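# Move bottle carrier to window bench spill tray

## Task

Pick up the empty bottle carrier from the shelved bench by the door and set it upright on the floor of the spill tray on the shelved bench by the window. The carrier must never touch the floor, or the task fails. The parked cart, the pedal bin and the stool may be moved. When finished, release the carrier and back away. The robot must not fall or be left tilted, or the task fails.

## Robot and tools

Robot: a Rainbow Robotics RB-Y1. It has a wheeled base (two drive wheels and two rear casters, 0.66 m long, 0.58 m wide, front edge 0.10 m ahead of the wheel axle), a head, two 7-joint arms with parallel grippers, and a torso. The lower torso (the leg) folds at ankle, knee and hip. The base cannot move sideways. Loose objects may now and then get a short push from outside.

Frames: the base frame has its origin on the floor between the drive wheels, with x forward, y to the left and z up. The chest, left_hand and right_hand positions in the state are given in this frame. A hand point lies midway between its finger pads. The fingers point along the hand's -z and close along its x. Printed hand positions can be wrong, more so at long reach. The odometry frame is where the base frame was at scene start. base_odometry counts wheel turns only, so wheel slip shows up as travel. Heading runs from -3.142 to 3.142, with positive meaning left.

execute_actions: "actions" holds one action, or none (empty list: only returns state and pictures). "cameras" picks the images: head_camera, left_wrist_camera, right_wrist_camera or all. Leaving it out, or giving null, returns all; [] returns none. The "pictures" line gives the image order.

An action may hold "base", "joints" or both, which start together. Optional extras are "speeds" and "min_time_s".
- "base" takes one command only. Both are offsets from where the base last measured itself:
  - {"translate_m": d} drives straight d metres, forward positive, range -3 to 3.
  - {"rotate_rad": d} turns in place d radians, left (counter-clockwise from above) positive, range -3.2 to 3.2.
  A move that would need more than 8.667 s is refused.
- "joints" is a single dictionary keyed by joint name, shared by both arms, head and torso. Each value is an absolute target in radians; grippers are in metres of pad opening. Ranges:
  - torso_squat_rad 0 to 1.2 (bigger lowers the chest, which stays level)
  - torso_shift_rad -0.3 to 0.6 (positive pushes the hips forward)
  - torso_pitch_rad -0.2 to 1.4 (positive leans forward)
  - torso_yaw_rad -1.5 to 1.5 (positive left)
  - shoulder_pitch -2.356 to 2.356 (0 hangs; negative raises the arm forward and in)
  - left_shoulder_roll 0 to 3.141 and right_shoulder_roll -3.141 to 0 (away from the body)
  - shoulder_yaw -2.094 to 2.094
  - elbow -2.617 to 0.01 (negative bends)
  - forearm_roll -3.141 to 3.141
  - wrist_pitch -1.57 to 1.919 (negative tips the hand forward)
  - hand_roll -2.705 to 2.705
  - grippers 0 to 0.1
  - head_pan_rad -0.523 to 0.523 (relative to the chest, positive left)
  - head_tilt_rad -0.35 to 1.57 (positive looks down)
  Arm joint names take the prefix left_ or right_ and end in _rad (grippers end in _m). The yaw and roll signs are the same on both arms. A joint counts as done within ±0.02 rad, or ±0.004 m for grippers.
- "speeds" caps the top speed for this action only: translate_m 0.05 to 0.4 m/s, rotate_rad 0.1 to 1.509 rad/s.
- "min_time_s" (0.1 to 8) sets the shortest duration of each arm and head motion.

No action runs past 15 s. An unknown key or an out-of-range value refuses the whole call, and nothing moves. A joint left out of an action may keep pushing toward its old target. If a call reports a stop, any later motion, wait or finish calls in the same reply are skipped. The robot holds its last command while you think.

Torso combined limits (beyond what would break them, the commanded joints fall short and report off_target):
- squat+shift <= 1.52
- squat-shift+pitch <= 1.57
- shift+0.5 pitch-0.4 squat <= 0.7
- shift+0.3 pitch-0.5 squat <= 0.39

wait: seconds 0 to 10. Nothing new is commanded; returns state and images.

zoom_image: camera name plus region [x0, y0, x1, y1] in pixels of that camera's latest full image, measured from the top-left corner, at most 504x504. Head images are 896x504; wrist images are 644x364.

finished_scene: scene = the current scene's number. It ends the scene for good, so the carrier must already be resting correctly in the tray.

Status words in base_status and joint_status:
- done: reached the target. For the base this only means the wheels turned as ordered, even if they slipped.
- off_target: at rest short of the target, possibly still pushing.
- limit_stop_at_<name>: a built-in limit halted the motion.
- contact_stop: the arm or torso hit something firm.
- time_out: the motion took too long.
- stopped_with_arm: the torso halted because an arm had a contact stop.
- limit_stop_at_own_body: a guard halted the motion before it could strike the robot's own torso, head, leg or base. It does not say which arm; move the arm and torso apart.
After contact_stop, time_out or stopped_with_arm, the whole group (torso joints, or one arm's seven joints) freezes and forgets its targets. Something stopped may still be pressing: first move the arm clear in its own action, then the torso. Special case: if both hands hold one object and the torso contact-stops at once with nothing in its way, first resend both arms' current joint_positions (not the grippers), then resend the torso command.
"joint command not followed", with a cause line, means an arm's targets were withheld by the self- or arm-to-arm collision check. Those targets may be retried later. on_its_own reports uncommanded behaviour, and "held at" there is a target, not a position.

Cautions:
- The base does not stop on hitting furniture; it may keep shoving.
- A bent leg can stick out ahead of the base. Pressing the leg into furniture can slide the robot back without any report in odometry.
- To grip an object, command an opening at least 0.005 m under its width; off_target is then normal.
- Keep the arms, including hands and fingers, from hitting or pressing on each other. The check does not cover grippers or palms, and a hard press ends the run.
- Each arm is rated for 3 kg. Heavy loads held far in front of the wheels can tip the robot.
- Joint torque limits are 63.7 N m for the shoulders, 32.7 for elbows, and 22.7 for forearm, wrist and hand joints, held load included. Reaching one freezes the robot for 10 s.
- Holding loads heats motors. A MOTOR HOT warning appears from 65 °C; at 80 °C the arm brakes and an OVER-TEMPERATURE FAULT is reported, after which you must resend targets.
- Avoid drops, slips, slams and hard pushes. Keep the carrier off the floor and the robot upright.

Cameras: head_camera (on the head), plus left_wrist_camera and right_wrist_camera (on the wrists). Calibration uses OpenCV pinhole plus radial distortion. T_world_to_cam maps base-frame points into the camera frame. Wrist-camera poses depend on the reported joints and can be off by noticeably more than the small mounting error.

Each tool is called as name(argument=value, ...) on one line, values as JSON.

## Session

execute_actions(actions=[])

Scene clock: 0.00 s.
base_odometry: x=+0.000 y=+0.000 heading=+0.000 (m, m, rad; odometry frame)
base_status: not commanded
joint_positions: torso_squat_rad=+0.350 torso_shift_rad=-0.001 torso_pitch_rad=+0.000 torso_yaw_rad=+0.000 left_shoulder_pitch_rad=+0.037 left_shoulder_roll_rad=+0.039 left_shoulder_yaw_rad=+0.040 left_elbow_rad=-0.256 left_forearm_roll_rad=+0.023 left_wrist_pitch_rad=-0.010 left_hand_roll_rad=+0.017 left_gripper_m=+0.101 right_shoulder_pitch_rad=+0.005 right_shoulder_roll_rad=+0.000 right_shoulder_yaw_rad=+0.051 right_elbow_rad=-0.196 right_forearm_roll_rad=+0.025 right_wrist_pitch_rad=-0.009 right_hand_roll_rad=+0.036 right_gripper_m=+0.100 head_pan_rad=+0.000 head_tilt_rad=+0.399
joint_status: not commanded
chest: x=-0.2285 y=-0.0006 z=+1.2474 quat_wxyz=(+1.000, +0.001, +0.000, +0.000) (m; base frame)
left_hand: x=-0.1290 y=+0.2562 z=+0.5706 quat_wxyz=(+0.992, +0.022, -0.116, +0.043) (m; base frame)
right_hand: x=-0.1346 y=-0.2151 z=+0.5679 quat_wxyz=(+0.993, +0.000, -0.100, +0.055) (m; base frame)
pictures: head_camera, left_wrist_camera, right_wrist_camera
Images, in order (width x height): head_camera 896x504, left_wrist_camera 644x364, right_wrist_camera 644x364.

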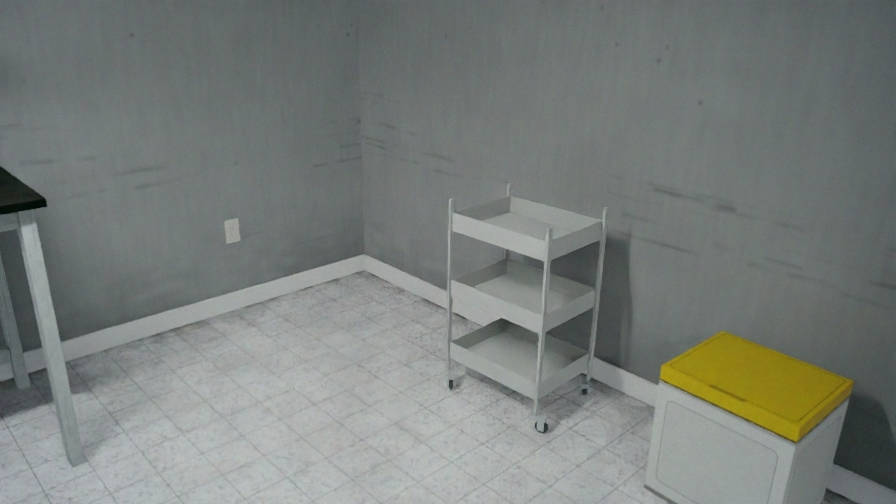

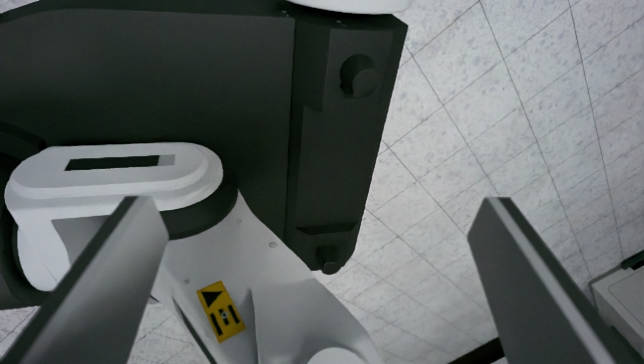

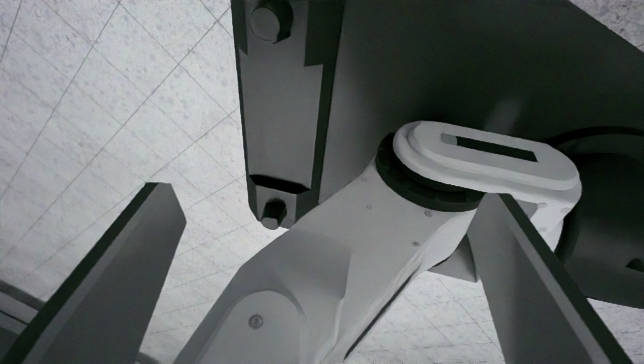

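execute_actions(actions=[{"base":{"rotate_rad":1.0},"joints":{"head_tilt_rad":0.3}}], cameras=["head_camera"])

execute_actions(actions=[{"base":{"rotate_rad":1.1}}], cameras=["head_camera"])

execute_actions(actions=[{"base":{"rotate_rad":1.1}}], cameras=["head_camera"])

execute_actions(actions=[{"base":{"rotate_rad":1.1}}], cameras=["head_camera"])

execute_actions(actions=[{"base":{"rotate_rad":1.1}}], cameras=["head_camera"])

Scene clock: 3.50 s.
base_odometry: x=+0.000 y=+0.000 heading=+1.000 (m, m, rad; odometry frame)
base_status: done
joint_positions: torso_squat_rad=+0.350 torso_shift_rad=-0.001 torso_pitch_rad=+0.000 torso_yaw_rad=+0.000 left_shoulder_pitch_rad=+0.037 left_shoulder_roll_rad=+0.039 left_shoulder_yaw_rad=+0.040 left_elbow_rad=-0.256 left_forearm_roll_rad=+0.023 left_wrist_pitch_rad=-0.010 left_hand_roll_rad=+0.017 left_gripper_m=+0.101 right_shoulder_pitch_rad=+0.005 right_shoulder_roll_rad=+0.000 right_shoulder_yaw_rad=+0.051 right_elbow_rad=-0.196 right_forearm_roll_rad=+0.025 right_wrist_pitch_rad=-0.009 right_hand_roll_rad=+0.036 right_gripper_m=+0.100 head_pan_rad=+0.000 head_tilt_rad=+0.300
joint_status: all done
chest: x=-0.2285 y=-0.0006 z=+1.2474 quat_wxyz=(+1.000, +0.001, +0.000, +0.000) (m; base frame)
left_hand: x=-0.1290 y=+0.2562 z=+0.5706 quat_wxyz=(+0.992, +0.022, -0.116, +0.043) (m; base frame)
right_hand: x=-0.1346 y=-0.2152 z=+0.5679 quat_wxyz=(+0.993, +0.000, -0.100, +0.055) (m; base frame)
pictures: head_camera
camera_calibration (this result's frames):
head_camera: T_world_to_cam=[[0.0225512, -0.999217, 0.0325024, -0.0443097], [-0.241788, -0.0369967, -0.969623, 1.40777], [0.970067, 0.0140074, -0.242433, 0.493248], [0, 0, 0, 1]] pos_world=[-0.137102, 0.000898626, 1.48603]
Images, in order (width x height): head_camera 896x504.

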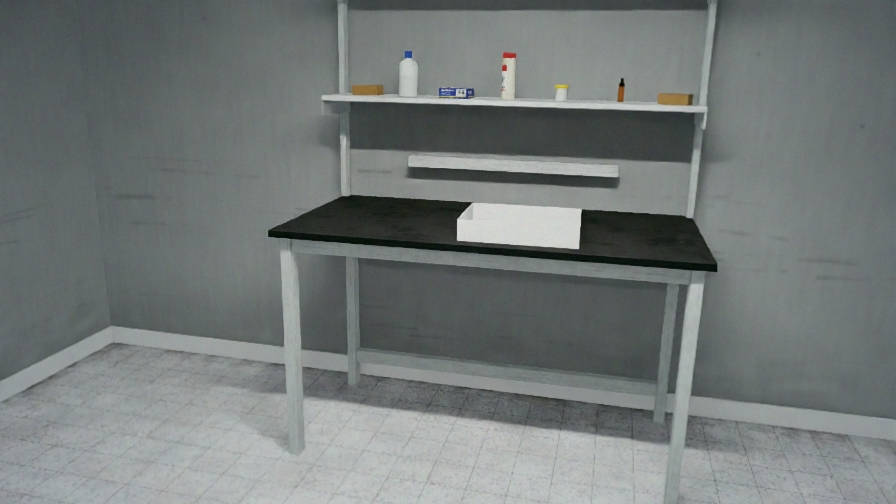

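Scene clock: 7.03 s.
base_odometry: x=+0.000 y=+0.000 heading=+2.099 (m, m, rad; odometry frame)
base_status: done
joint_positions: torso_squat_rad=+0.350 torso_shift_rad=-0.001 torso_pitch_rad=+0.000 torso_yaw_rad=+0.000 left_shoulder_pitch_rad=+0.037 left_shoulder_roll_rad=+0.039 left_shoulder_yaw_rad=+0.040 left_elbow_rad=-0.256 left_forearm_roll_rad=+0.023 left_wrist_pitch_rad=-0.010 left_hand_roll_rad=+0.017 left_gripper_m=+0.101 right_shoulder_pitch_rad=+0.005 right_shoulder_roll_rad=+0.000 right_shoulder_yaw_rad=+0.051 right_elbow_rad=-0.196 right_forearm_roll_rad=+0.025 right_wrist_pitch_rad=-0.009 right_hand_roll_rad=+0.036 right_gripper_m=+0.100 head_pan_rad=+0.000 head_tilt_rad=+0.300
joint_status: not commanded
chest: x=-0.2285 y=-0.0006 z=+1.2474 quat_wxyz=(+1.000, +0.001, +0.000, +0.000) (m; base frame)
left_hand: x=-0.1290 y=+0.2562 z=+0.5706 quat_wxyz=(+0.992, +0.022, -0.116, +0.043) (m; base frame)
right_hand: x=-0.1346 y=-0.2152 z=+0.5679 quat_wxyz=(+0.993, +0.000, -0.100, +0.055) (m; base frame)
pictures: head_camera
camera_calibration (this result's frames):
head_camera: T_world_to_cam=[[0.0225508, -0.999217, 0.032515, -0.0443184], [-0.241788, -0.0370088, -0.969623, 1.40777], [0.970067, 0.0140041, -0.242433, 0.493248], [0, 0, 0, 1]] pos_world=[-0.137102, 0.000908634, 1.48603]
Images, in order (width x height): head_camera 896x504.

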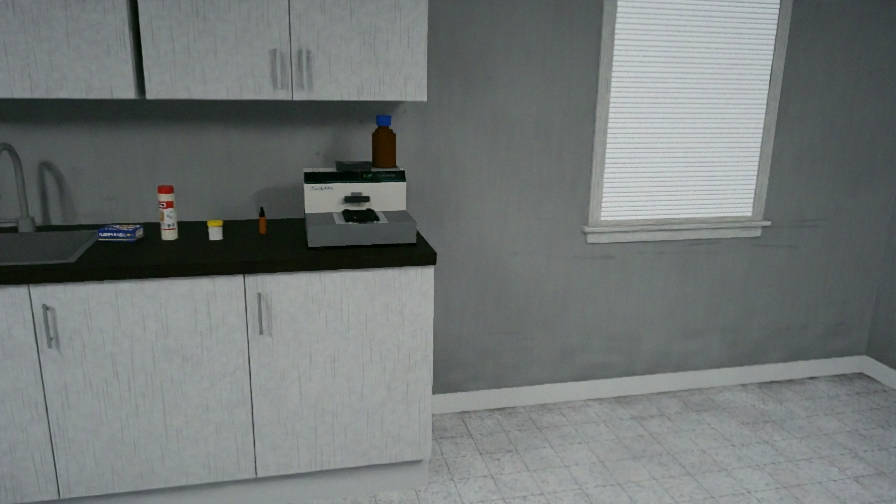

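Scene clock: 10.47 s.
base_odometry: x=+0.000 y=+0.000 heading=-3.085 (m, m, rad; odometry frame)
base_status: done
joint_positions: torso_squat_rad=+0.350 torso_shift_rad=-0.001 torso_pitch_rad=+0.000 torso_yaw_rad=+0.000 left_shoulder_pitch_rad=+0.037 left_shoulder_roll_rad=+0.039 left_shoulder_yaw_rad=+0.040 left_elbow_rad=-0.256 left_forearm_roll_rad=+0.023 left_wrist_pitch_rad=-0.010 left_hand_roll_rad=+0.017 left_gripper_m=+0.101 right_shoulder_pitch_rad=+0.005 right_shoulder_roll_rad=+0.000 right_shoulder_yaw_rad=+0.051 right_elbow_rad=-0.196 right_forearm_roll_rad=+0.025 right_wrist_pitch_rad=-0.009 right_hand_roll_rad=+0.036 right_gripper_m=+0.100 head_pan_rad=+0.000 head_tilt_rad=+0.300
joint_status: not commanded
chest: x=-0.2285 y=-0.0006 z=+1.2474 quat_wxyz=(+1.000, +0.001, +0.000, +0.000) (m; base frame)
left_hand: x=-0.1290 y=+0.2561 z=+0.5706 quat_wxyz=(+0.992, +0.022, -0.116, +0.043) (m; base frame)
right_hand: x=-0.1347 y=-0.2152 z=+0.5679 quat_wxyz=(+0.993, +0.000, -0.100, +0.055) (m; base frame)
pictures: head_camera
camera_calibration (this result's frames):
head_camera: T_world_to_cam=[[0.022551, -0.999216, 0.0325281, -0.0443282], [-0.241788, -0.0370216, -0.969623, 1.40777], [0.970067, 0.014001, -0.242433, 0.493248], [0, 0, 0, 1]] pos_world=[-0.137103, 0.000918345, 1.48603]
Images, in order (width x height): head_camera 896x504.

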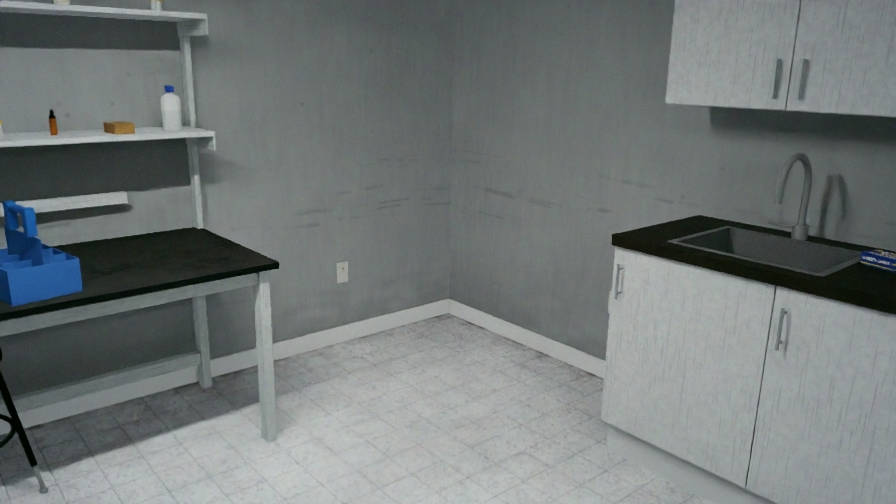

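Scene clock: 14.00 s.
base_odometry: x=+0.000 y=+0.000 heading=-1.985 (m, m, rad; odometry frame)
base_status: done
joint_positions: torso_squat_rad=+0.350 torso_shift_rad=-0.001 torso_pitch_rad=+0.000 torso_yaw_rad=+0.000 left_shoulder_pitch_rad=+0.037 left_shoulder_roll_rad=+0.039 left_shoulder_yaw_rad=+0.040 left_elbow_rad=-0.256 left_forearm_roll_rad=+0.023 left_wrist_pitch_rad=-0.010 left_hand_roll_rad=+0.017 left_gripper_m=+0.101 right_shoulder_pitch_rad=+0.005 right_shoulder_roll_rad=+0.000 right_shoulder_yaw_rad=+0.051 right_elbow_rad=-0.196 right_forearm_roll_rad=+0.025 right_wrist_pitch_rad=-0.009 right_hand_roll_rad=+0.036 right_gripper_m=+0.100 head_pan_rad=+0.000 head_tilt_rad=+0.300
joint_status: not commanded
chest: x=-0.2285 y=-0.0006 z=+1.2474 quat_wxyz=(+1.000, +0.001, +0.000, +0.000) (m; base frame)
left_hand: x=-0.1290 y=+0.2561 z=+0.5706 quat_wxyz=(+0.992, +0.022, -0.116, +0.043) (m; base frame)
right_hand: x=-0.1347 y=-0.2152 z=+0.5679 quat_wxyz=(+0.993, +0.000, -0.100, +0.055) (m; base frame)
pictures: head_camera
camera_calibration (this result's frames):
head_camera: T_world_to_cam=[[0.0225508, -0.999216, 0.0325303, -0.044331], [-0.241788, -0.0370236, -0.969623, 1.40777], [0.970067, 0.0140003, -0.242433, 0.493248], [0, 0, 0, 1]] pos_world=[-0.137102, 0.00091877, 1.48603]
Images, in order (width x height): head_camera 896x504.

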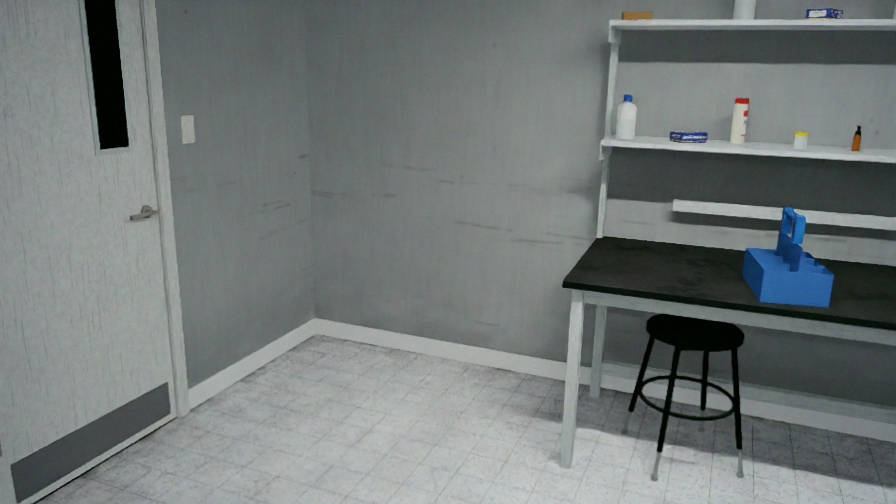

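Scene clock: 17.53 s.
base_odometry: x=+0.000 y=+0.000 heading=-0.886 (m, m, rad; odometry frame)
base_status: done
joint_positions: torso_squat_rad=+0.350 torso_shift_rad=-0.001 torso_pitch_rad=+0.000 torso_yaw_rad=+0.000 left_shoulder_pitch_rad=+0.037 left_shoulder_roll_rad=+0.039 left_shoulder_yaw_rad=+0.040 left_elbow_rad=-0.256 left_forearm_roll_rad=+0.023 left_wrist_pitch_rad=-0.010 left_hand_roll_rad=+0.017 left_gripper_m=+0.101 right_shoulder_pitch_rad=+0.005 right_shoulder_roll_rad=+0.000 right_shoulder_yaw_rad=+0.051 right_elbow_rad=-0.196 right_forearm_roll_rad=+0.025 right_wrist_pitch_rad=-0.009 right_hand_roll_rad=+0.036 right_gripper_m=+0.100 head_pan_rad=+0.000 head_tilt_rad=+0.300
joint_status: not commanded
chest: x=-0.2285 y=-0.0005 z=+1.2474 quat_wxyz=(+1.000, +0.001, +0.000, +0.000) (m; base frame)
left_hand: x=-0.1290 y=+0.2561 z=+0.5706 quat_wxyz=(+0.992, +0.021, -0.116, +0.043) (m; base frame)
right_hand: x=-0.1347 y=-0.2152 z=+0.5679 quat_wxyz=(+0.993, +0.000, -0.100, +0.055) (m; base frame)
pictures: head_camera
camera_calibration (this result's frames):
head_camera: T_world_to_cam=[[0.0225511, -0.999216, 0.0325374, -0.0443364], [-0.241788, -0.0370306, -0.969622, 1.40777], [0.970067, 0.0139989, -0.242434, 0.493248], [0, 0, 0, 1]] pos_world=[-0.137102, 0.000923929, 1.48603]
Images, in order (width x height): head_camera 896x504.

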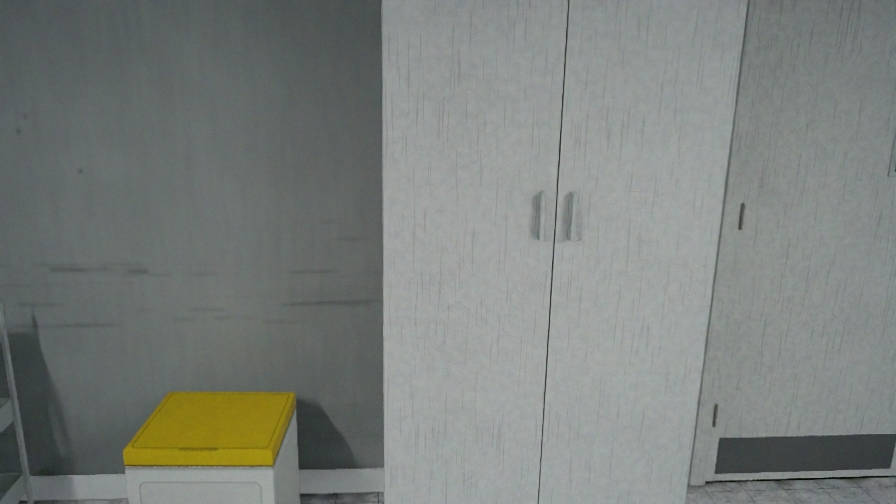

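execute_actions(actions=[{"base":{"rotate_rad":-1.72},"joints":{"left_shoulder_pitch_rad":-0.3,"left_elbow_rad":-1.6,"left_wrist_pitch_rad":0.33,"left_hand_roll_rad":1.57,"head_tilt_rad":0.5}}], cameras=[])

execute_actions(actions=[{"base":{"translate_m":1.4}}])

Scene clock: 21.87 s.
base_odometry: x=+0.000 y=+0.000 heading=-2.605 (m, m, rad; odometry frame)
base_status: done
joint_positions: torso_squat_rad=+0.350 torso_shift_rad=-0.001 torso_pitch_rad=+0.000 torso_yaw_rad=+0.000 left_shoulder_pitch_rad=-0.300 left_shoulder_roll_rad=+0.039 left_shoulder_yaw_rad=+0.040 left_elbow_rad=-1.600 left_forearm_roll_rad=+0.023 left_wrist_pitch_rad=+0.330 left_hand_roll_rad=+1.570 left_gripper_m=+0.101 right_shoulder_pitch_rad=+0.005 right_shoulder_roll_rad=+0.000 right_shoulder_yaw_rad=+0.051 right_elbow_rad=-0.196 right_forearm_roll_rad=+0.025 right_wrist_pitch_rad=-0.009 right_hand_roll_rad=+0.036 right_gripper_m=+0.100 head_pan_rad=+0.000 head_tilt_rad=+0.500
joint_status: all done
chest: x=-0.2285 y=-0.0005 z=+1.2474 quat_wxyz=(+1.000, +0.001, +0.000, +0.000) (m; base frame)
left_hand: x=+0.3617 y=+0.1957 z=+1.1169 quat_wxyz=(+0.524, -0.505, -0.486, +0.484) (m; base frame)
right_hand: x=-0.1346 y=-0.2152 z=+0.5679 quat_wxyz=(+0.993, +0.000, -0.100, +0.055) (m; base frame)
pictures: none
No camera images: the call's "cameras" was empty. Leave "cameras" out to get every camera's image.

Scene clock: 27.10 s.
base_odometry: x=-1.203 y=-0.715 heading=-2.606 (m, m, rad; odometry frame)
base_status: done
joint_positions: torso_squat_rad=+0.350 torso_shift_rad=-0.001 torso_pitch_rad=+0.000 torso_yaw_rad=+0.000 left_shoulder_pitch_rad=-0.300 left_shoulder_roll_rad=+0.039 left_shoulder_yaw_rad=+0.040 left_elbow_rad=-1.600 left_forearm_roll_rad=+0.023 left_wrist_pitch_rad=+0.330 left_hand_roll_rad=+1.570 left_gripper_m=+0.101 right_shoulder_pitch_rad=+0.005 right_shoulder_roll_rad=+0.000 right_shoulder_yaw_rad=+0.051 right_elbow_rad=-0.196 right_forearm_roll_rad=+0.025 right_wrist_pitch_rad=-0.009 right_hand_roll_rad=+0.036 right_gripper_m=+0.100 head_pan_rad=+0.000 head_tilt_rad=+0.500
joint_status: not commanded
chest: x=-0.2284 y=-0.0005 z=+1.2474 quat_wxyz=(+1.000, +0.001, +0.000, +0.000) (m; base frame)
left_hand: x=+0.3618 y=+0.1957 z=+1.1168 quat_wxyz=(+0.524, -0.505, -0.486, +0.484) (m; base frame)
right_hand: x=-0.1346 y=-0.2152 z=+0.5679 quat_wxyz=(+0.993, +0.000, -0.100, +0.055) (m; base frame)
pictures: head_camera, left_wrist_camera, right_wrist_camera
camera_calibration (this result's frames):
head_camera: T_world_to_cam=[[0.0288155, -0.999213, 0.0272732, -0.0354171], [-0.429625, -0.0370162, -0.902248, 1.27149], [0.902547, 0.0142815, -0.430354, 0.751256], [0, 0, 0, 1]] pos_world=[-0.130761, 0.000947249, 1.47147]
left_wrist_camera: T_world_to_cam=[[0.0613503, 0.998077, 0.00887455, -0.230673], [-0.64704, 0.0329995, 0.761741, -0.597884], [0.759984, -0.0524752, 0.64782, -0.900175], [0, 0, 0, 1]] pos_world=[0.311415, 0.202722, 1.04063]
right_wrist_camera: T_world_to_cam=[[-0.965255, -0.126147, -0.228845, -0.0250053], [-0.247416, 0.722965, 0.645063, -0.21401], [0.0840746, 0.67927, -0.729056, 0.664487], [0, 0, 0, 1]] pos_world=[-0.132952, -0.299799, 0.616776]
Images, in order (width x height): head_camera 896x504, left_wrist_camera 644x364, right_wrist_camera 644x364.

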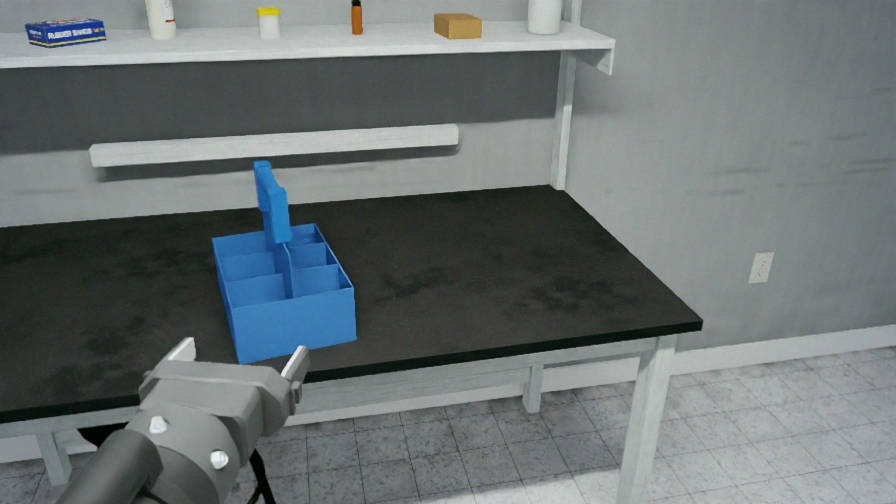

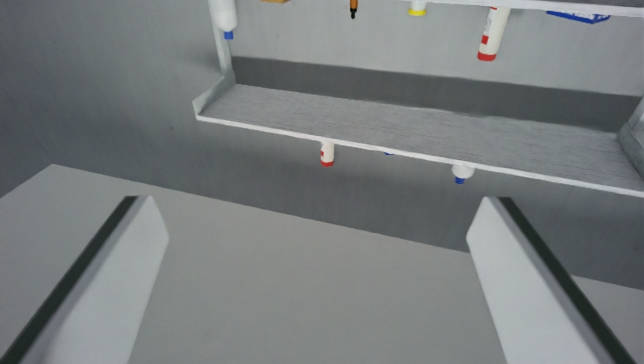

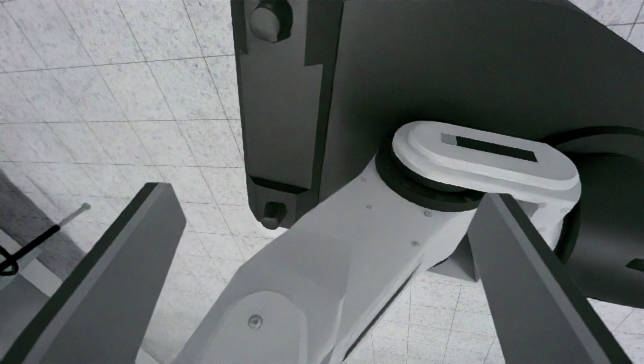

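execute_actions(actions=[{"base":{"rotate_rad":0.12},"joints":{"torso_squat_rad":0.65,"left_hand_roll_rad":-1.57}}], cameras=[])

execute_actions(actions=[{"base":{"translate_m":0.4}}], cameras=["head_camera","left_wrist_camera"])

Scene clock: 29.90 s.
base_odometry: x=-1.204 y=-0.715 heading=-2.487 (m, m, rad; odometry frame)
base_status: done
joint_positions: torso_squat_rad=+0.650 torso_shift_rad=-0.001 torso_pitch_rad=+0.000 torso_yaw_rad=+0.000 left_shoulder_pitch_rad=-0.300 left_shoulder_roll_rad=+0.039 left_shoulder_yaw_rad=+0.040 left_elbow_rad=-1.600 left_forearm_roll_rad=+0.023 left_wrist_pitch_rad=+0.330 left_hand_roll_rad=-1.570 left_gripper_m=+0.101 right_shoulder_pitch_rad=+0.005 right_shoulder_roll_rad=+0.000 right_shoulder_yaw_rad=+0.051 right_elbow_rad=-0.196 right_forearm_roll_rad=+0.025 right_wrist_pitch_rad=-0.009 right_hand_roll_rad=+0.036 right_gripper_m=+0.100 head_pan_rad=+0.000 head_tilt_rad=+0.500
joint_status: all done
chest: x=-0.2285 y=-0.0005 z=+1.1472 quat_wxyz=(+1.000, +0.001, +0.000, +0.000) (m; base frame)
left_hand: x=+0.3618 y=+0.1957 z=+1.0167 quat_wxyz=(+0.484, +0.486, -0.505, -0.524) (m; base frame)
right_hand: x=-0.1345 y=-0.2151 z=+0.4677 quat_wxyz=(+0.993, +0.000, -0.100, +0.055) (m; base frame)
pictures: none
No camera images: the call's "cameras" was empty. Leave "cameras" out to get every camera's image.

Scene clock: 32.43 s.
base_odometry: x=-1.521 y=-0.959 heading=-2.486 (m, m, rad; odometry frame)
base_status: done
joint_positions: torso_squat_rad=+0.650 torso_shift_rad=-0.001 torso_pitch_rad=+0.000 torso_yaw_rad=+0.000 left_shoulder_pitch_rad=-0.300 left_shoulder_roll_rad=+0.039 left_shoulder_yaw_rad=+0.040 left_elbow_rad=-1.600 left_forearm_roll_rad=+0.023 left_wrist_pitch_rad=+0.330 left_hand_roll_rad=-1.570 left_gripper_m=+0.101 right_shoulder_pitch_rad=+0.005 right_shoulder_roll_rad=+0.000 right_shoulder_yaw_rad=+0.051 right_elbow_rad=-0.196 right_forearm_roll_rad=+0.025 right_wrist_pitch_rad=-0.009 right_hand_roll_rad=+0.036 right_gripper_m=+0.100 head_pan_rad=+0.000 head_tilt_rad=+0.500
joint_status: not commanded
chest: x=-0.2283 y=-0.0005 z=+1.1472 quat_wxyz=(+1.000, +0.001, +0.000, +0.000) (m; base frame)
left_hand: x=+0.3619 y=+0.1957 z=+1.0165 quat_wxyz=(+0.484, +0.486, -0.505, -0.524) (m; base frame)
right_hand: x=-0.1345 y=-0.2151 z=+0.4677 quat_wxyz=(+0.993, +0.000, -0.100, +0.055) (m; base frame)
pictures: head_camera, left_wrist_camera
camera_calibration (this result's frames):
head_camera: T_world_to_cam=[[0.0288179, -0.999213, 0.0272695, -0.0326599], [-0.4297, -0.0370151, -0.902213, 1.18105], [0.902512, 0.0142822, -0.430428, 0.708105], [0, 0, 0, 1]] pos_world=[-0.130637, 0.000968969, 1.37123]
left_wrist_camera: T_world_to_cam=[[-0.0564629, -0.998379, -0.00718711, 0.219881], [-0.672904, 0.0433718, -0.738457, 1.0109], [0.737572, -0.0368592, -0.674262, 0.513703], [0, 0, 0, 1]] pos_world=[0.313759, 0.194615, 1.09446]
Images, in order (width x height): head_camera 896x504, left_wrist_camera 644x364.

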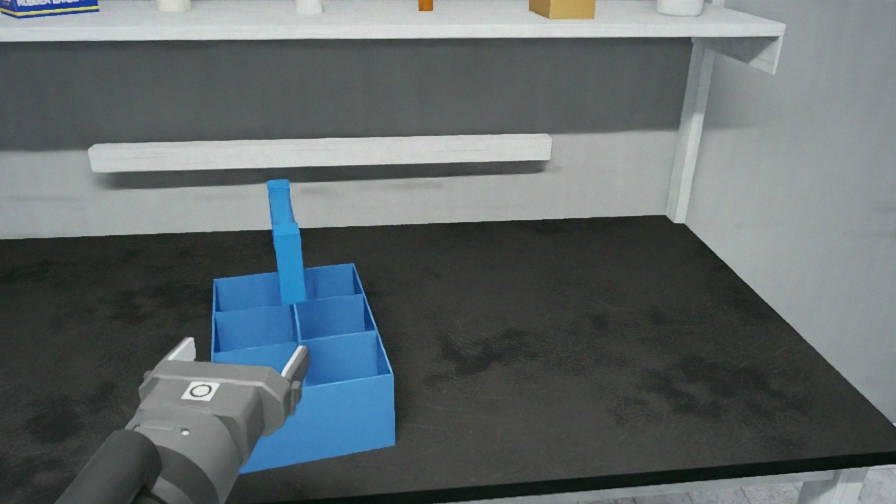

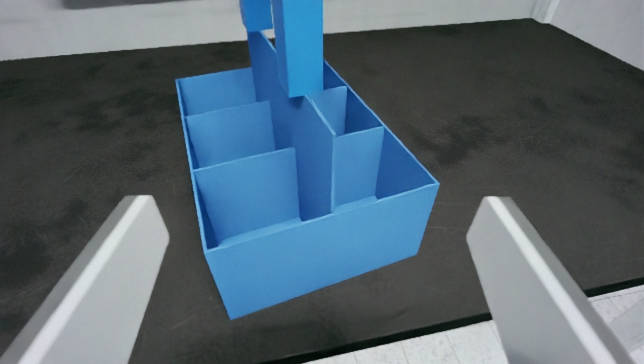

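execute_actions(actions=[{"base":{"translate_m":0.17}}], cameras=["head_camera","left_wrist_camera"])

Scene clock: 35.47 s.
base_odometry: x=-1.656 y=-1.063 heading=-2.486 (m, m, rad; odometry frame)
base_status: done
joint_positions: torso_squat_rad=+0.650 torso_shift_rad=-0.001 torso_pitch_rad=+0.000 torso_yaw_rad=+0.000 left_shoulder_pitch_rad=-0.300 left_shoulder_roll_rad=+0.039 left_shoulder_yaw_rad=+0.040 left_elbow_rad=-1.600 left_forearm_roll_rad=+0.023 left_wrist_pitch_rad=+0.330 left_hand_roll_rad=-1.570 left_gripper_m=+0.101 right_shoulder_pitch_rad=+0.005 right_shoulder_roll_rad=+0.000 right_shoulder_yaw_rad=+0.051 right_elbow_rad=-0.196 right_forearm_roll_rad=+0.025 right_wrist_pitch_rad=-0.009 right_hand_roll_rad=+0.036 right_gripper_m=+0.100 head_pan_rad=+0.000 head_tilt_rad=+0.500
joint_status: not commanded
chest: x=-0.2284 y=-0.0005 z=+1.1472 quat_wxyz=(+1.000, +0.001, +0.000, +0.000) (m; base frame)
left_hand: x=+0.3619 y=+0.1957 z=+1.0165 quat_wxyz=(+0.484, +0.486, -0.505, -0.524) (m; base frame)
right_hand: x=-0.1345 y=-0.2151 z=+0.4677 quat_wxyz=(+0.993, +0.000, -0.100, +0.055) (m; base frame)
pictures: head_camera, left_wrist_camera
camera_calibration (this result's frames):
head_camera: T_world_to_cam=[[0.0288175, -0.999213, 0.0272696, -0.0326595], [-0.429699, -0.037015, -0.902213, 1.18104], [0.902512, 0.0142818, -0.430428, 0.70812], [0, 0, 0, 1]] pos_world=[-0.130655, 0.000969041, 1.37123]
left_wrist_camera: T_world_to_cam=[[-0.056462, -0.998379, -0.00718663, 0.219879], [-0.672915, 0.0433714, -0.738447, 1.01087], [0.737562, -0.0368582, -0.674273, 0.513724], [0, 0, 0, 1]] pos_world=[0.313743, 0.194615, 1.09445]
Images, in order (width x height): head_camera 896x504, left_wrist_camera 644x364.

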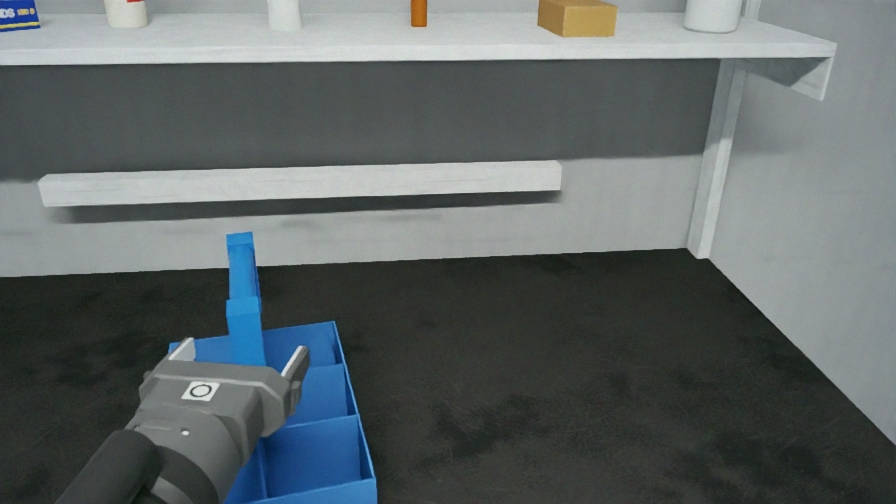

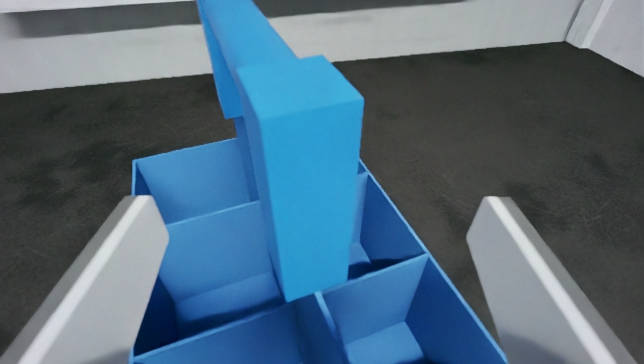

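execute_actions(actions=[{"base":{"translate_m":0.05}}], cameras=[])

execute_actions(actions=[{"joints":{"left_gripper_m":0.01}}], cameras=[])

execute_actions(actions=[{"joints":{"torso_squat_rad":0.45}}], cameras=["head_camera","left_wrist_camera"])

Scene clock: 36.77 s.
base_odometry: x=-1.695 y=-1.093 heading=-2.485 (m, m, rad; odometry frame)
base_status: done
joint_positions: torso_squat_rad=+0.650 torso_shift_rad=-0.001 torso_pitch_rad=+0.000 torso_yaw_rad=+0.000 left_shoulder_pitch_rad=-0.300 left_shoulder_roll_rad=+0.039 left_shoulder_yaw_rad=+0.040 left_elbow_rad=-1.600 left_forearm_roll_rad=+0.023 left_wrist_pitch_rad=+0.330 left_hand_roll_rad=-1.570 left_gripper_m=+0.101 right_shoulder_pitch_rad=+0.005 right_shoulder_roll_rad=+0.000 right_shoulder_yaw_rad=+0.051 right_elbow_rad=-0.196 right_forearm_roll_rad=+0.025 right_wrist_pitch_rad=-0.009 right_hand_roll_rad=+0.036 right_gripper_m=+0.100 head_pan_rad=+0.000 head_tilt_rad=+0.500
joint_status: not commanded
chest: x=-0.2283 y=-0.0005 z=+1.1472 quat_wxyz=(+1.000, +0.001, +0.000, +0.000) (m; base frame)
left_hand: x=+0.3619 y=+0.1957 z=+1.0165 quat_wxyz=(+0.484, +0.486, -0.505, -0.524) (m; base frame)
right_hand: x=-0.1345 y=-0.2151 z=+0.4677 quat_wxyz=(+0.993, +0.000, -0.100, +0.055) (m; base frame)
pictures: none
No camera images: the call's "cameras" was empty. Leave "cameras" out to get every camera's image.

Scene clock: 38.17 s.
base_odometry: x=-1.695 y=-1.093 heading=-2.485 (m, m, rad; odometry frame)
base_status: not commanded
joint_positions: torso_squat_rad=+0.650 torso_shift_rad=-0.001 torso_pitch_rad=+0.000 torso_yaw_rad=+0.000 left_shoulder_pitch_rad=-0.300 left_shoulder_roll_rad=+0.039 left_shoulder_yaw_rad=+0.040 left_elbow_rad=-1.600 left_forearm_roll_rad=+0.023 left_wrist_pitch_rad=+0.330 left_hand_roll_rad=-1.570 left_gripper_m=+0.036 right_shoulder_pitch_rad=+0.005 right_shoulder_roll_rad=+0.000 right_shoulder_yaw_rad=+0.051 right_elbow_rad=-0.196 right_forearm_roll_rad=+0.025 right_wrist_pitch_rad=-0.009 right_hand_roll_rad=+0.036 right_gripper_m=+0.100 head_pan_rad=+0.000 head_tilt_rad=+0.500
joint_status: left_gripper_m off_target (ended at +0.036, target +0.010)
chest: x=-0.2283 y=-0.0005 z=+1.1472 quat_wxyz=(+1.000, +0.001, +0.000, +0.000) (m; base frame)
left_hand: x=+0.3619 y=+0.1957 z=+1.0165 quat_wxyz=(+0.484, +0.486, -0.505, -0.524) (m; base frame)
right_hand: x=-0.1345 y=-0.2151 z=+0.4677 quat_wxyz=(+0.993, +0.000, -0.100, +0.055) (m; base frame)
pictures: none
No camera images: the call's "cameras" was empty. Leave "cameras" out to get every camera's image.

Scene clock: 39.63 s.
base_odometry: x=-1.695 y=-1.093 heading=-2.485 (m, m, rad; odometry frame)
base_status: not commanded
joint_positions: torso_squat_rad=+0.450 torso_shift_rad=-0.001 torso_pitch_rad=+0.000 torso_yaw_rad=+0.000 left_shoulder_pitch_rad=-0.299 left_shoulder_roll_rad=+0.039 left_shoulder_yaw_rad=+0.040 left_elbow_rad=-1.600 left_forearm_roll_rad=+0.023 left_wrist_pitch_rad=+0.330 left_hand_roll_rad=-1.570 left_gripper_m=+0.036 right_shoulder_pitch_rad=+0.005 right_shoulder_roll_rad=+0.000 right_shoulder_yaw_rad=+0.051 right_elbow_rad=-0.196 right_forearm_roll_rad=+0.025 right_wrist_pitch_rad=-0.009 right_hand_roll_rad=+0.036 right_gripper_m=+0.100 head_pan_rad=+0.000 head_tilt_rad=+0.500
joint_status: all done
chest: x=-0.2283 y=-0.0005 z=+1.2202 quat_wxyz=(+1.000, +0.001, +0.000, +0.000) (m; base frame)
left_hand: x=+0.3618 y=+0.1958 z=+1.0890 quat_wxyz=(+0.485, +0.485, -0.505, -0.524) (m; base frame)
right_hand: x=-0.1346 y=-0.2152 z=+0.5407 quat_wxyz=(+0.993, +0.000, -0.100, +0.055) (m; base frame)
pictures: head_camera, left_wrist_camera
camera_calibration (this result's frames):
head_camera: T_world_to_cam=[[0.0288238, -0.999213, 0.0272632, -0.0346627], [-0.429894, -0.037015, -0.90212, 1.2468], [0.902419, 0.0142822, -0.430622, 0.739722], [0, 0, 0, 1]] pos_world=[-0.130547, 0.000950192, 1.44425]
left_wrist_camera: T_world_to_cam=[[-0.0562967, -0.998388, -0.00715456, 0.220386], [-0.673829, 0.0432815, -0.737619, 1.06378], [0.73674, -0.0367046, -0.675179, 0.56385], [0, 0, 0, 1]] pos_world=[0.313803, 0.194685, 1.16694]
Images, in order (width x height): head_camera 896x504, left_wrist_camera 644x364.

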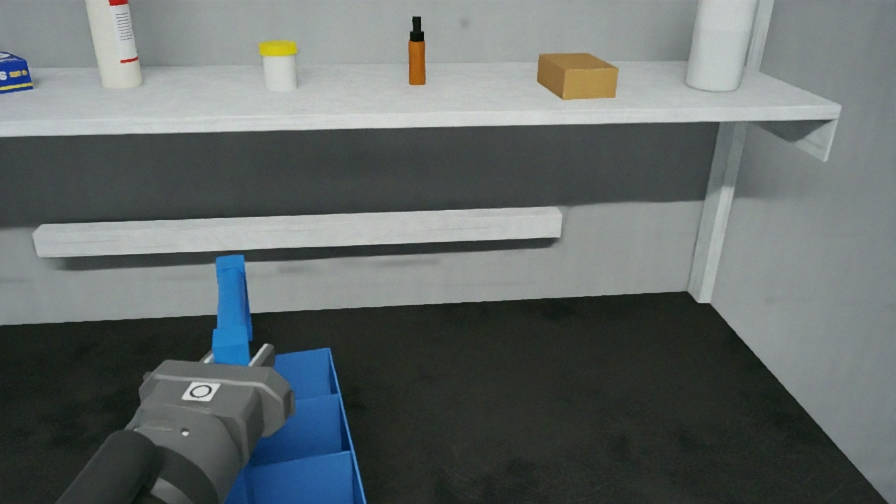

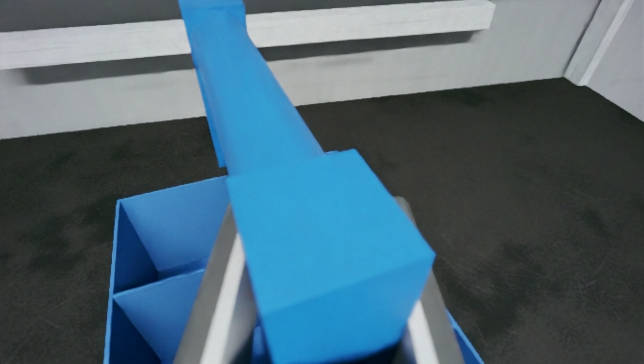

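execute_actions(actions=[{"base":{"translate_m":-1.0},"joints":{"torso_squat_rad":0.0}}], cameras=[])

execute_actions(actions=[{"base":{"rotate_rad":-3.08},"joints":{"left_shoulder_pitch_rad":-0.6,"left_elbow_rad":-1.6,"left_wrist_pitch_rad":0.63},"min_time_s":3}], cameras=[])

execute_actions(actions=[{"base":{"translate_m":2.2}}], cameras=["head_camera","left_wrist_camera"])

Scene clock: 44.33 s.
base_odometry: x=-0.903 y=-0.482 heading=-2.484 (m, m, rad; odometry frame)
base_status: done
joint_positions: torso_squat_rad=+0.000 torso_shift_rad=-0.001 torso_pitch_rad=+0.000 torso_yaw_rad=+0.000 left_shoulder_pitch_rad=-0.299 left_shoulder_roll_rad=+0.039 left_shoulder_yaw_rad=+0.040 left_elbow_rad=-1.600 left_forearm_roll_rad=+0.023 left_wrist_pitch_rad=+0.330 left_hand_roll_rad=-1.570 left_gripper_m=+0.036 right_shoulder_pitch_rad=+0.005 right_shoulder_roll_rad=+0.000 right_shoulder_yaw_rad=+0.051 right_elbow_rad=-0.196 right_forearm_roll_rad=+0.025 right_wrist_pitch_rad=-0.009 right_hand_roll_rad=+0.036 right_gripper_m=+0.100 head_pan_rad=+0.000 head_tilt_rad=+0.500
joint_status: all done
chest: x=-0.2284 y=-0.0006 z=+1.2899 quat_wxyz=(+1.000, +0.001, +0.000, +0.000) (m; base frame)
left_hand: x=+0.3617 y=+0.1958 z=+1.1587 quat_wxyz=(+0.485, +0.485, -0.505, -0.524) (m; base frame)
right_hand: x=-0.1348 y=-0.2152 z=+0.6104 quat_wxyz=(+0.993, +0.000, -0.100, +0.055) (m; base frame)
pictures: none
No camera images: the call's "cameras" was empty. Leave "cameras" out to get every camera's image.

Scene clock: 49.77 s.
base_odometry: x=-0.903 y=-0.482 heading=+0.720 (m, m, rad; odometry frame)
base_status: done
joint_positions: torso_squat_rad=+0.000 torso_shift_rad=-0.001 torso_pitch_rad=+0.000 torso_yaw_rad=+0.000 left_shoulder_pitch_rad=-0.599 left_shoulder_roll_rad=+0.039 left_shoulder_yaw_rad=+0.040 left_elbow_rad=-1.600 left_forearm_roll_rad=+0.023 left_wrist_pitch_rad=+0.630 left_hand_roll_rad=-1.570 left_gripper_m=+0.036 right_shoulder_pitch_rad=+0.005 right_shoulder_roll_rad=+0.000 right_shoulder_yaw_rad=+0.051 right_elbow_rad=-0.196 right_forearm_roll_rad=+0.025 right_wrist_pitch_rad=-0.009 right_hand_roll_rad=+0.036 right_gripper_m=+0.100 head_pan_rad=+0.000 head_tilt_rad=+0.500
joint_status: all done
chest: x=-0.2285 y=-0.0006 z=+1.2899 quat_wxyz=(+1.000, +0.001, +0.000, +0.000) (m; base frame)
left_hand: x=+0.3997 y=+0.1353 z=+1.2619 quat_wxyz=(+0.456, +0.465, -0.514, -0.558) (m; base frame)
right_hand: x=-0.1348 y=-0.2152 z=+0.6104 quat_wxyz=(+0.993, +0.000, -0.100, +0.055) (m; base frame)
pictures: none
No camera images: the call's "cameras" was empty. Leave "cameras" out to get every camera's image.

Scene clock: 56.93 s.
base_odometry: x=+0.752 y=+0.967 heading=+0.719 (m, m, rad; odometry frame)
base_status: done
joint_positions: torso_squat_rad=+0.000 torso_shift_rad=-0.001 torso_pitch_rad=+0.000 torso_yaw_rad=+0.000 left_shoulder_pitch_rad=-0.599 left_shoulder_roll_rad=+0.039 left_shoulder_yaw_rad=+0.040 left_elbow_rad=-1.599 left_forearm_roll_rad=+0.023 left_wrist_pitch_rad=+0.630 left_hand_roll_rad=-1.570 left_gripper_m=+0.036 right_shoulder_pitch_rad=+0.005 right_shoulder_roll_rad=+0.000 right_shoulder_yaw_rad=+0.051 right_elbow_rad=-0.196 right_forearm_roll_rad=+0.025 right_wrist_pitch_rad=-0.009 right_hand_roll_rad=+0.036 right_gripper_m=+0.100 head_pan_rad=+0.000 head_tilt_rad=+0.500
joint_status: not commanded
chest: x=-0.2284 y=-0.0006 z=+1.2899 quat_wxyz=(+1.000, +0.001, +0.000, +0.000) (m; base frame)
left_hand: x=+0.3998 y=+0.1353 z=+1.2619 quat_wxyz=(+0.456, +0.465, -0.514, -0.558) (m; base frame)
right_hand: x=-0.1347 y=-0.2152 z=+0.6104 quat_wxyz=(+0.993, +0.000, -0.100, +0.055) (m; base frame)
pictures: head_camera, left_wrist_camera
camera_calibration (this result's frames):
head_camera: T_world_to_cam=[[0.0288208, -0.999213, 0.0272605, -0.0365811], [-0.429801, -0.0370098, -0.902165, 1.30971], [0.902464, 0.0142846, -0.430529, 0.7697], [0, 0, 0, 1]] pos_world=[-0.130656, 0.000925103, 1.51395]
left_wrist_camera: T_world_to_cam=[[-0.149079, -0.98813, -0.0370767, 0.236802], [-0.677984, 0.129438, -0.723591, 1.19189], [0.719801, -0.0827346, -0.689233, 0.68116], [0, 0, 0, 1]] pos_world=[0.353084, 0.136072, 1.3407]
Images, in order (width x height): head_camera 896x504, left_wrist_camera 644x364.

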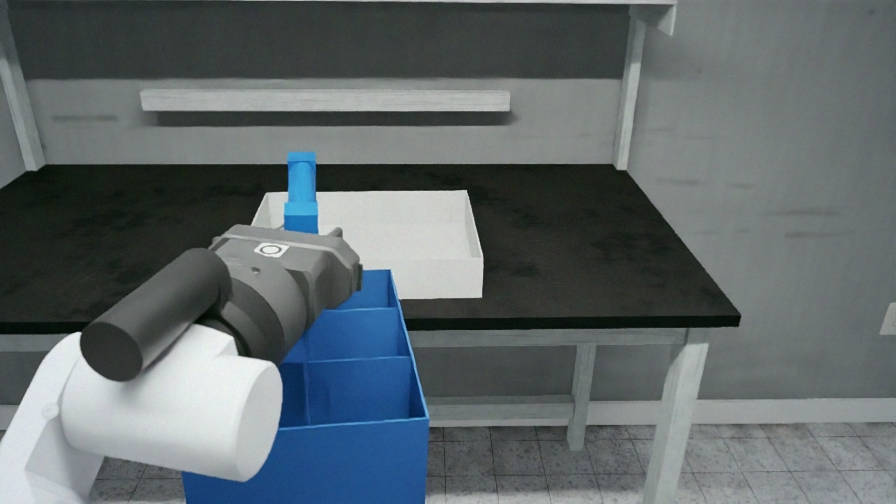

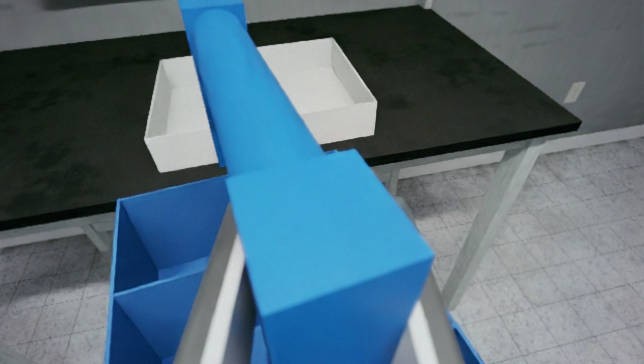

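execute_actions(actions=[{"base":{"translate_m":0.62},"joints":{"head_tilt_rad":0.8}}], cameras=["head_camera","left_wrist_camera"])

Scene clock: 60.20 s.
base_odometry: x=+1.218 y=+1.376 heading=+0.718 (m, m, rad; odometry frame)
base_status: done
joint_positions: torso_squat_rad=+0.000 torso_shift_rad=-0.001 torso_pitch_rad=+0.000 torso_yaw_rad=+0.000 left_shoulder_pitch_rad=-0.599 left_shoulder_roll_rad=+0.039 left_shoulder_yaw_rad=+0.040 left_elbow_rad=-1.600 left_forearm_roll_rad=+0.023 left_wrist_pitch_rad=+0.630 left_hand_roll_rad=-1.570 left_gripper_m=+0.036 right_shoulder_pitch_rad=+0.005 right_shoulder_roll_rad=+0.000 right_shoulder_yaw_rad=+0.051 right_elbow_rad=-0.196 right_forearm_roll_rad=+0.025 right_wrist_pitch_rad=-0.009 right_hand_roll_rad=+0.036 right_gripper_m=+0.100 head_pan_rad=+0.000 head_tilt_rad=+0.800
joint_status: all done
chest: x=-0.2284 y=-0.0006 z=+1.2899 quat_wxyz=(+1.000, +0.001, +0.000, +0.000) (m; base frame)
left_hand: x=+0.3998 y=+0.1353 z=+1.2620 quat_wxyz=(+0.456, +0.465, -0.514, -0.558) (m; base frame)
right_hand: x=-0.1347 y=-0.2152 z=+0.6104 quat_wxyz=(+0.993, +0.000, -0.100, +0.055) (m; base frame)
pictures: head_camera, left_wrist_camera
camera_calibration (this result's frames):
head_camera: T_world_to_cam=[[0.0359272, -0.999204, 0.0173092, -0.0202871], [-0.677176, -0.0370788, -0.734887, 1.00942], [0.734944, 0.014681, -0.677969, 1.10382], [0, 0, 0, 1]] pos_world=[-0.126965, 0.000951829, 1.49052]
left_wrist_camera: T_world_to_cam=[[-0.149082, -0.988129, -0.0370811, 0.236807], [-0.67796, 0.12944, -0.723613, 1.19192], [0.719823, -0.0827381, -0.689209, 0.681138], [0, 0, 0, 1]] pos_world=[0.353078, 0.136069, 1.34072]
Images, in order (width x height): head_camera 896x504, left_wrist_camera 644x364.

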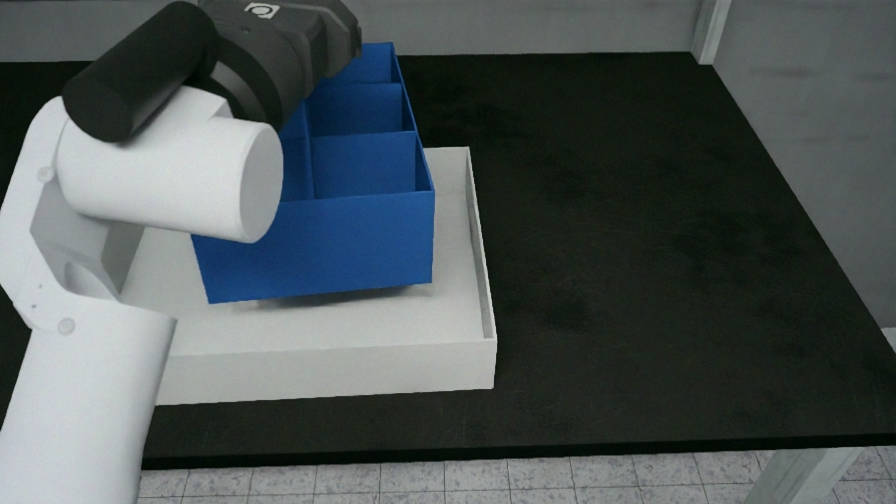

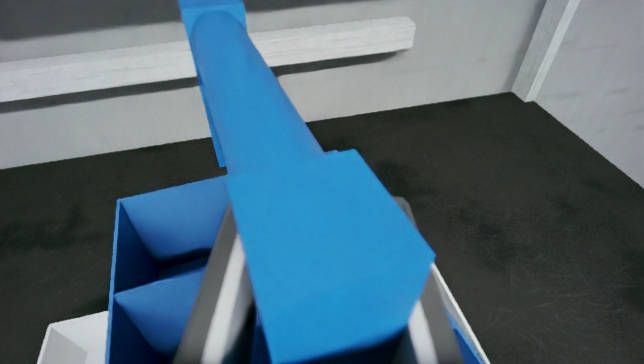

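execute_actions(actions=[{"joints":{"torso_squat_rad":0.45}}], cameras=["head_camera","left_wrist_camera"])

Scene clock: 62.57 s.
base_odometry: x=+1.218 y=+1.376 heading=+0.718 (m, m, rad; odometry frame)
base_status: not commanded
joint_positions: torso_squat_rad=+0.450 torso_shift_rad=-0.001 torso_pitch_rad=-0.001 torso_yaw_rad=+0.000 left_shoulder_pitch_rad=-0.601 left_shoulder_roll_rad=+0.039 left_shoulder_yaw_rad=+0.040 left_elbow_rad=-1.601 left_forearm_roll_rad=+0.023 left_wrist_pitch_rad=+0.630 left_hand_roll_rad=-1.570 left_gripper_m=+0.031 right_shoulder_pitch_rad=+0.005 right_shoulder_roll_rad=+0.000 right_shoulder_yaw_rad=+0.051 right_elbow_rad=-0.196 right_forearm_roll_rad=+0.025 right_wrist_pitch_rad=-0.009 right_hand_roll_rad=+0.036 right_gripper_m=+0.100 head_pan_rad=+0.000 head_tilt_rad=+0.800
joint_status: all done
on_its_own: left_gripper_m moved -0.005 toward your old target +0.010
chest: x=-0.2288 y=-0.0005 z=+1.2202 quat_wxyz=(+1.000, +0.001, +0.000, +0.000) (m; base frame)
left_hand: x=+0.3994 y=+0.1350 z=+1.1943 quat_wxyz=(+0.455, +0.466, -0.515, -0.557) (m; base frame)
right_hand: x=-0.1345 y=-0.2152 z=+0.5408 quat_wxyz=(+0.993, +0.000, -0.100, +0.055) (m; base frame)
pictures: head_camera, left_wrist_camera
camera_calibration (this result's frames):
head_camera: T_world_to_cam=[[0.0359123, -0.999205, 0.0173388, -0.0190868], [-0.676569, -0.0370784, -0.735445, 0.958736], [0.735503, 0.0146807, -0.677362, 1.05627], [0, 0, 0, 1]] pos_world=[-0.127555, 0.00096998, 1.42091]
left_wrist_camera: T_world_to_cam=[[-0.149387, -0.988054, -0.0378437, 0.235002], [-0.674951, 0.129868, -0.726344, 1.14473], [0.722582, -0.0829639, -0.686289, 0.630252], [0, 0, 0, 1]] pos_world=[0.352334, 0.13582, 1.27289]
Images, in order (width x height): head_camera 896x504, left_wrist_camera 644x364.

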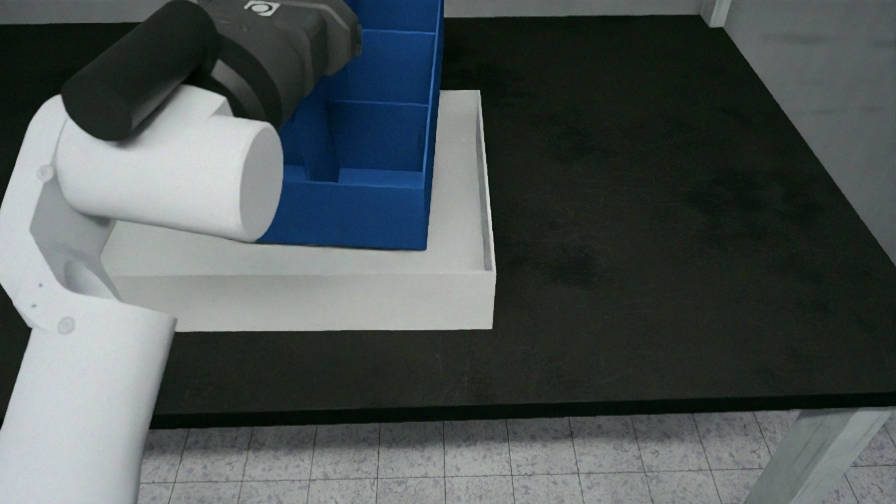

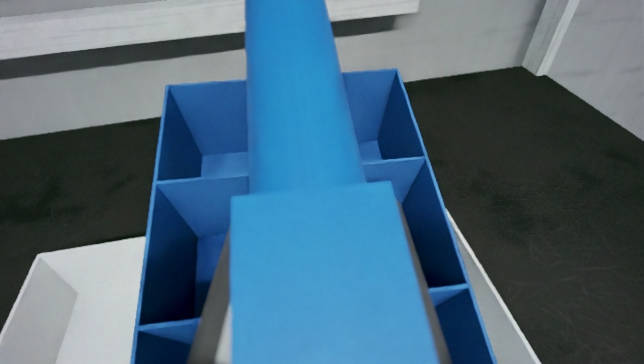

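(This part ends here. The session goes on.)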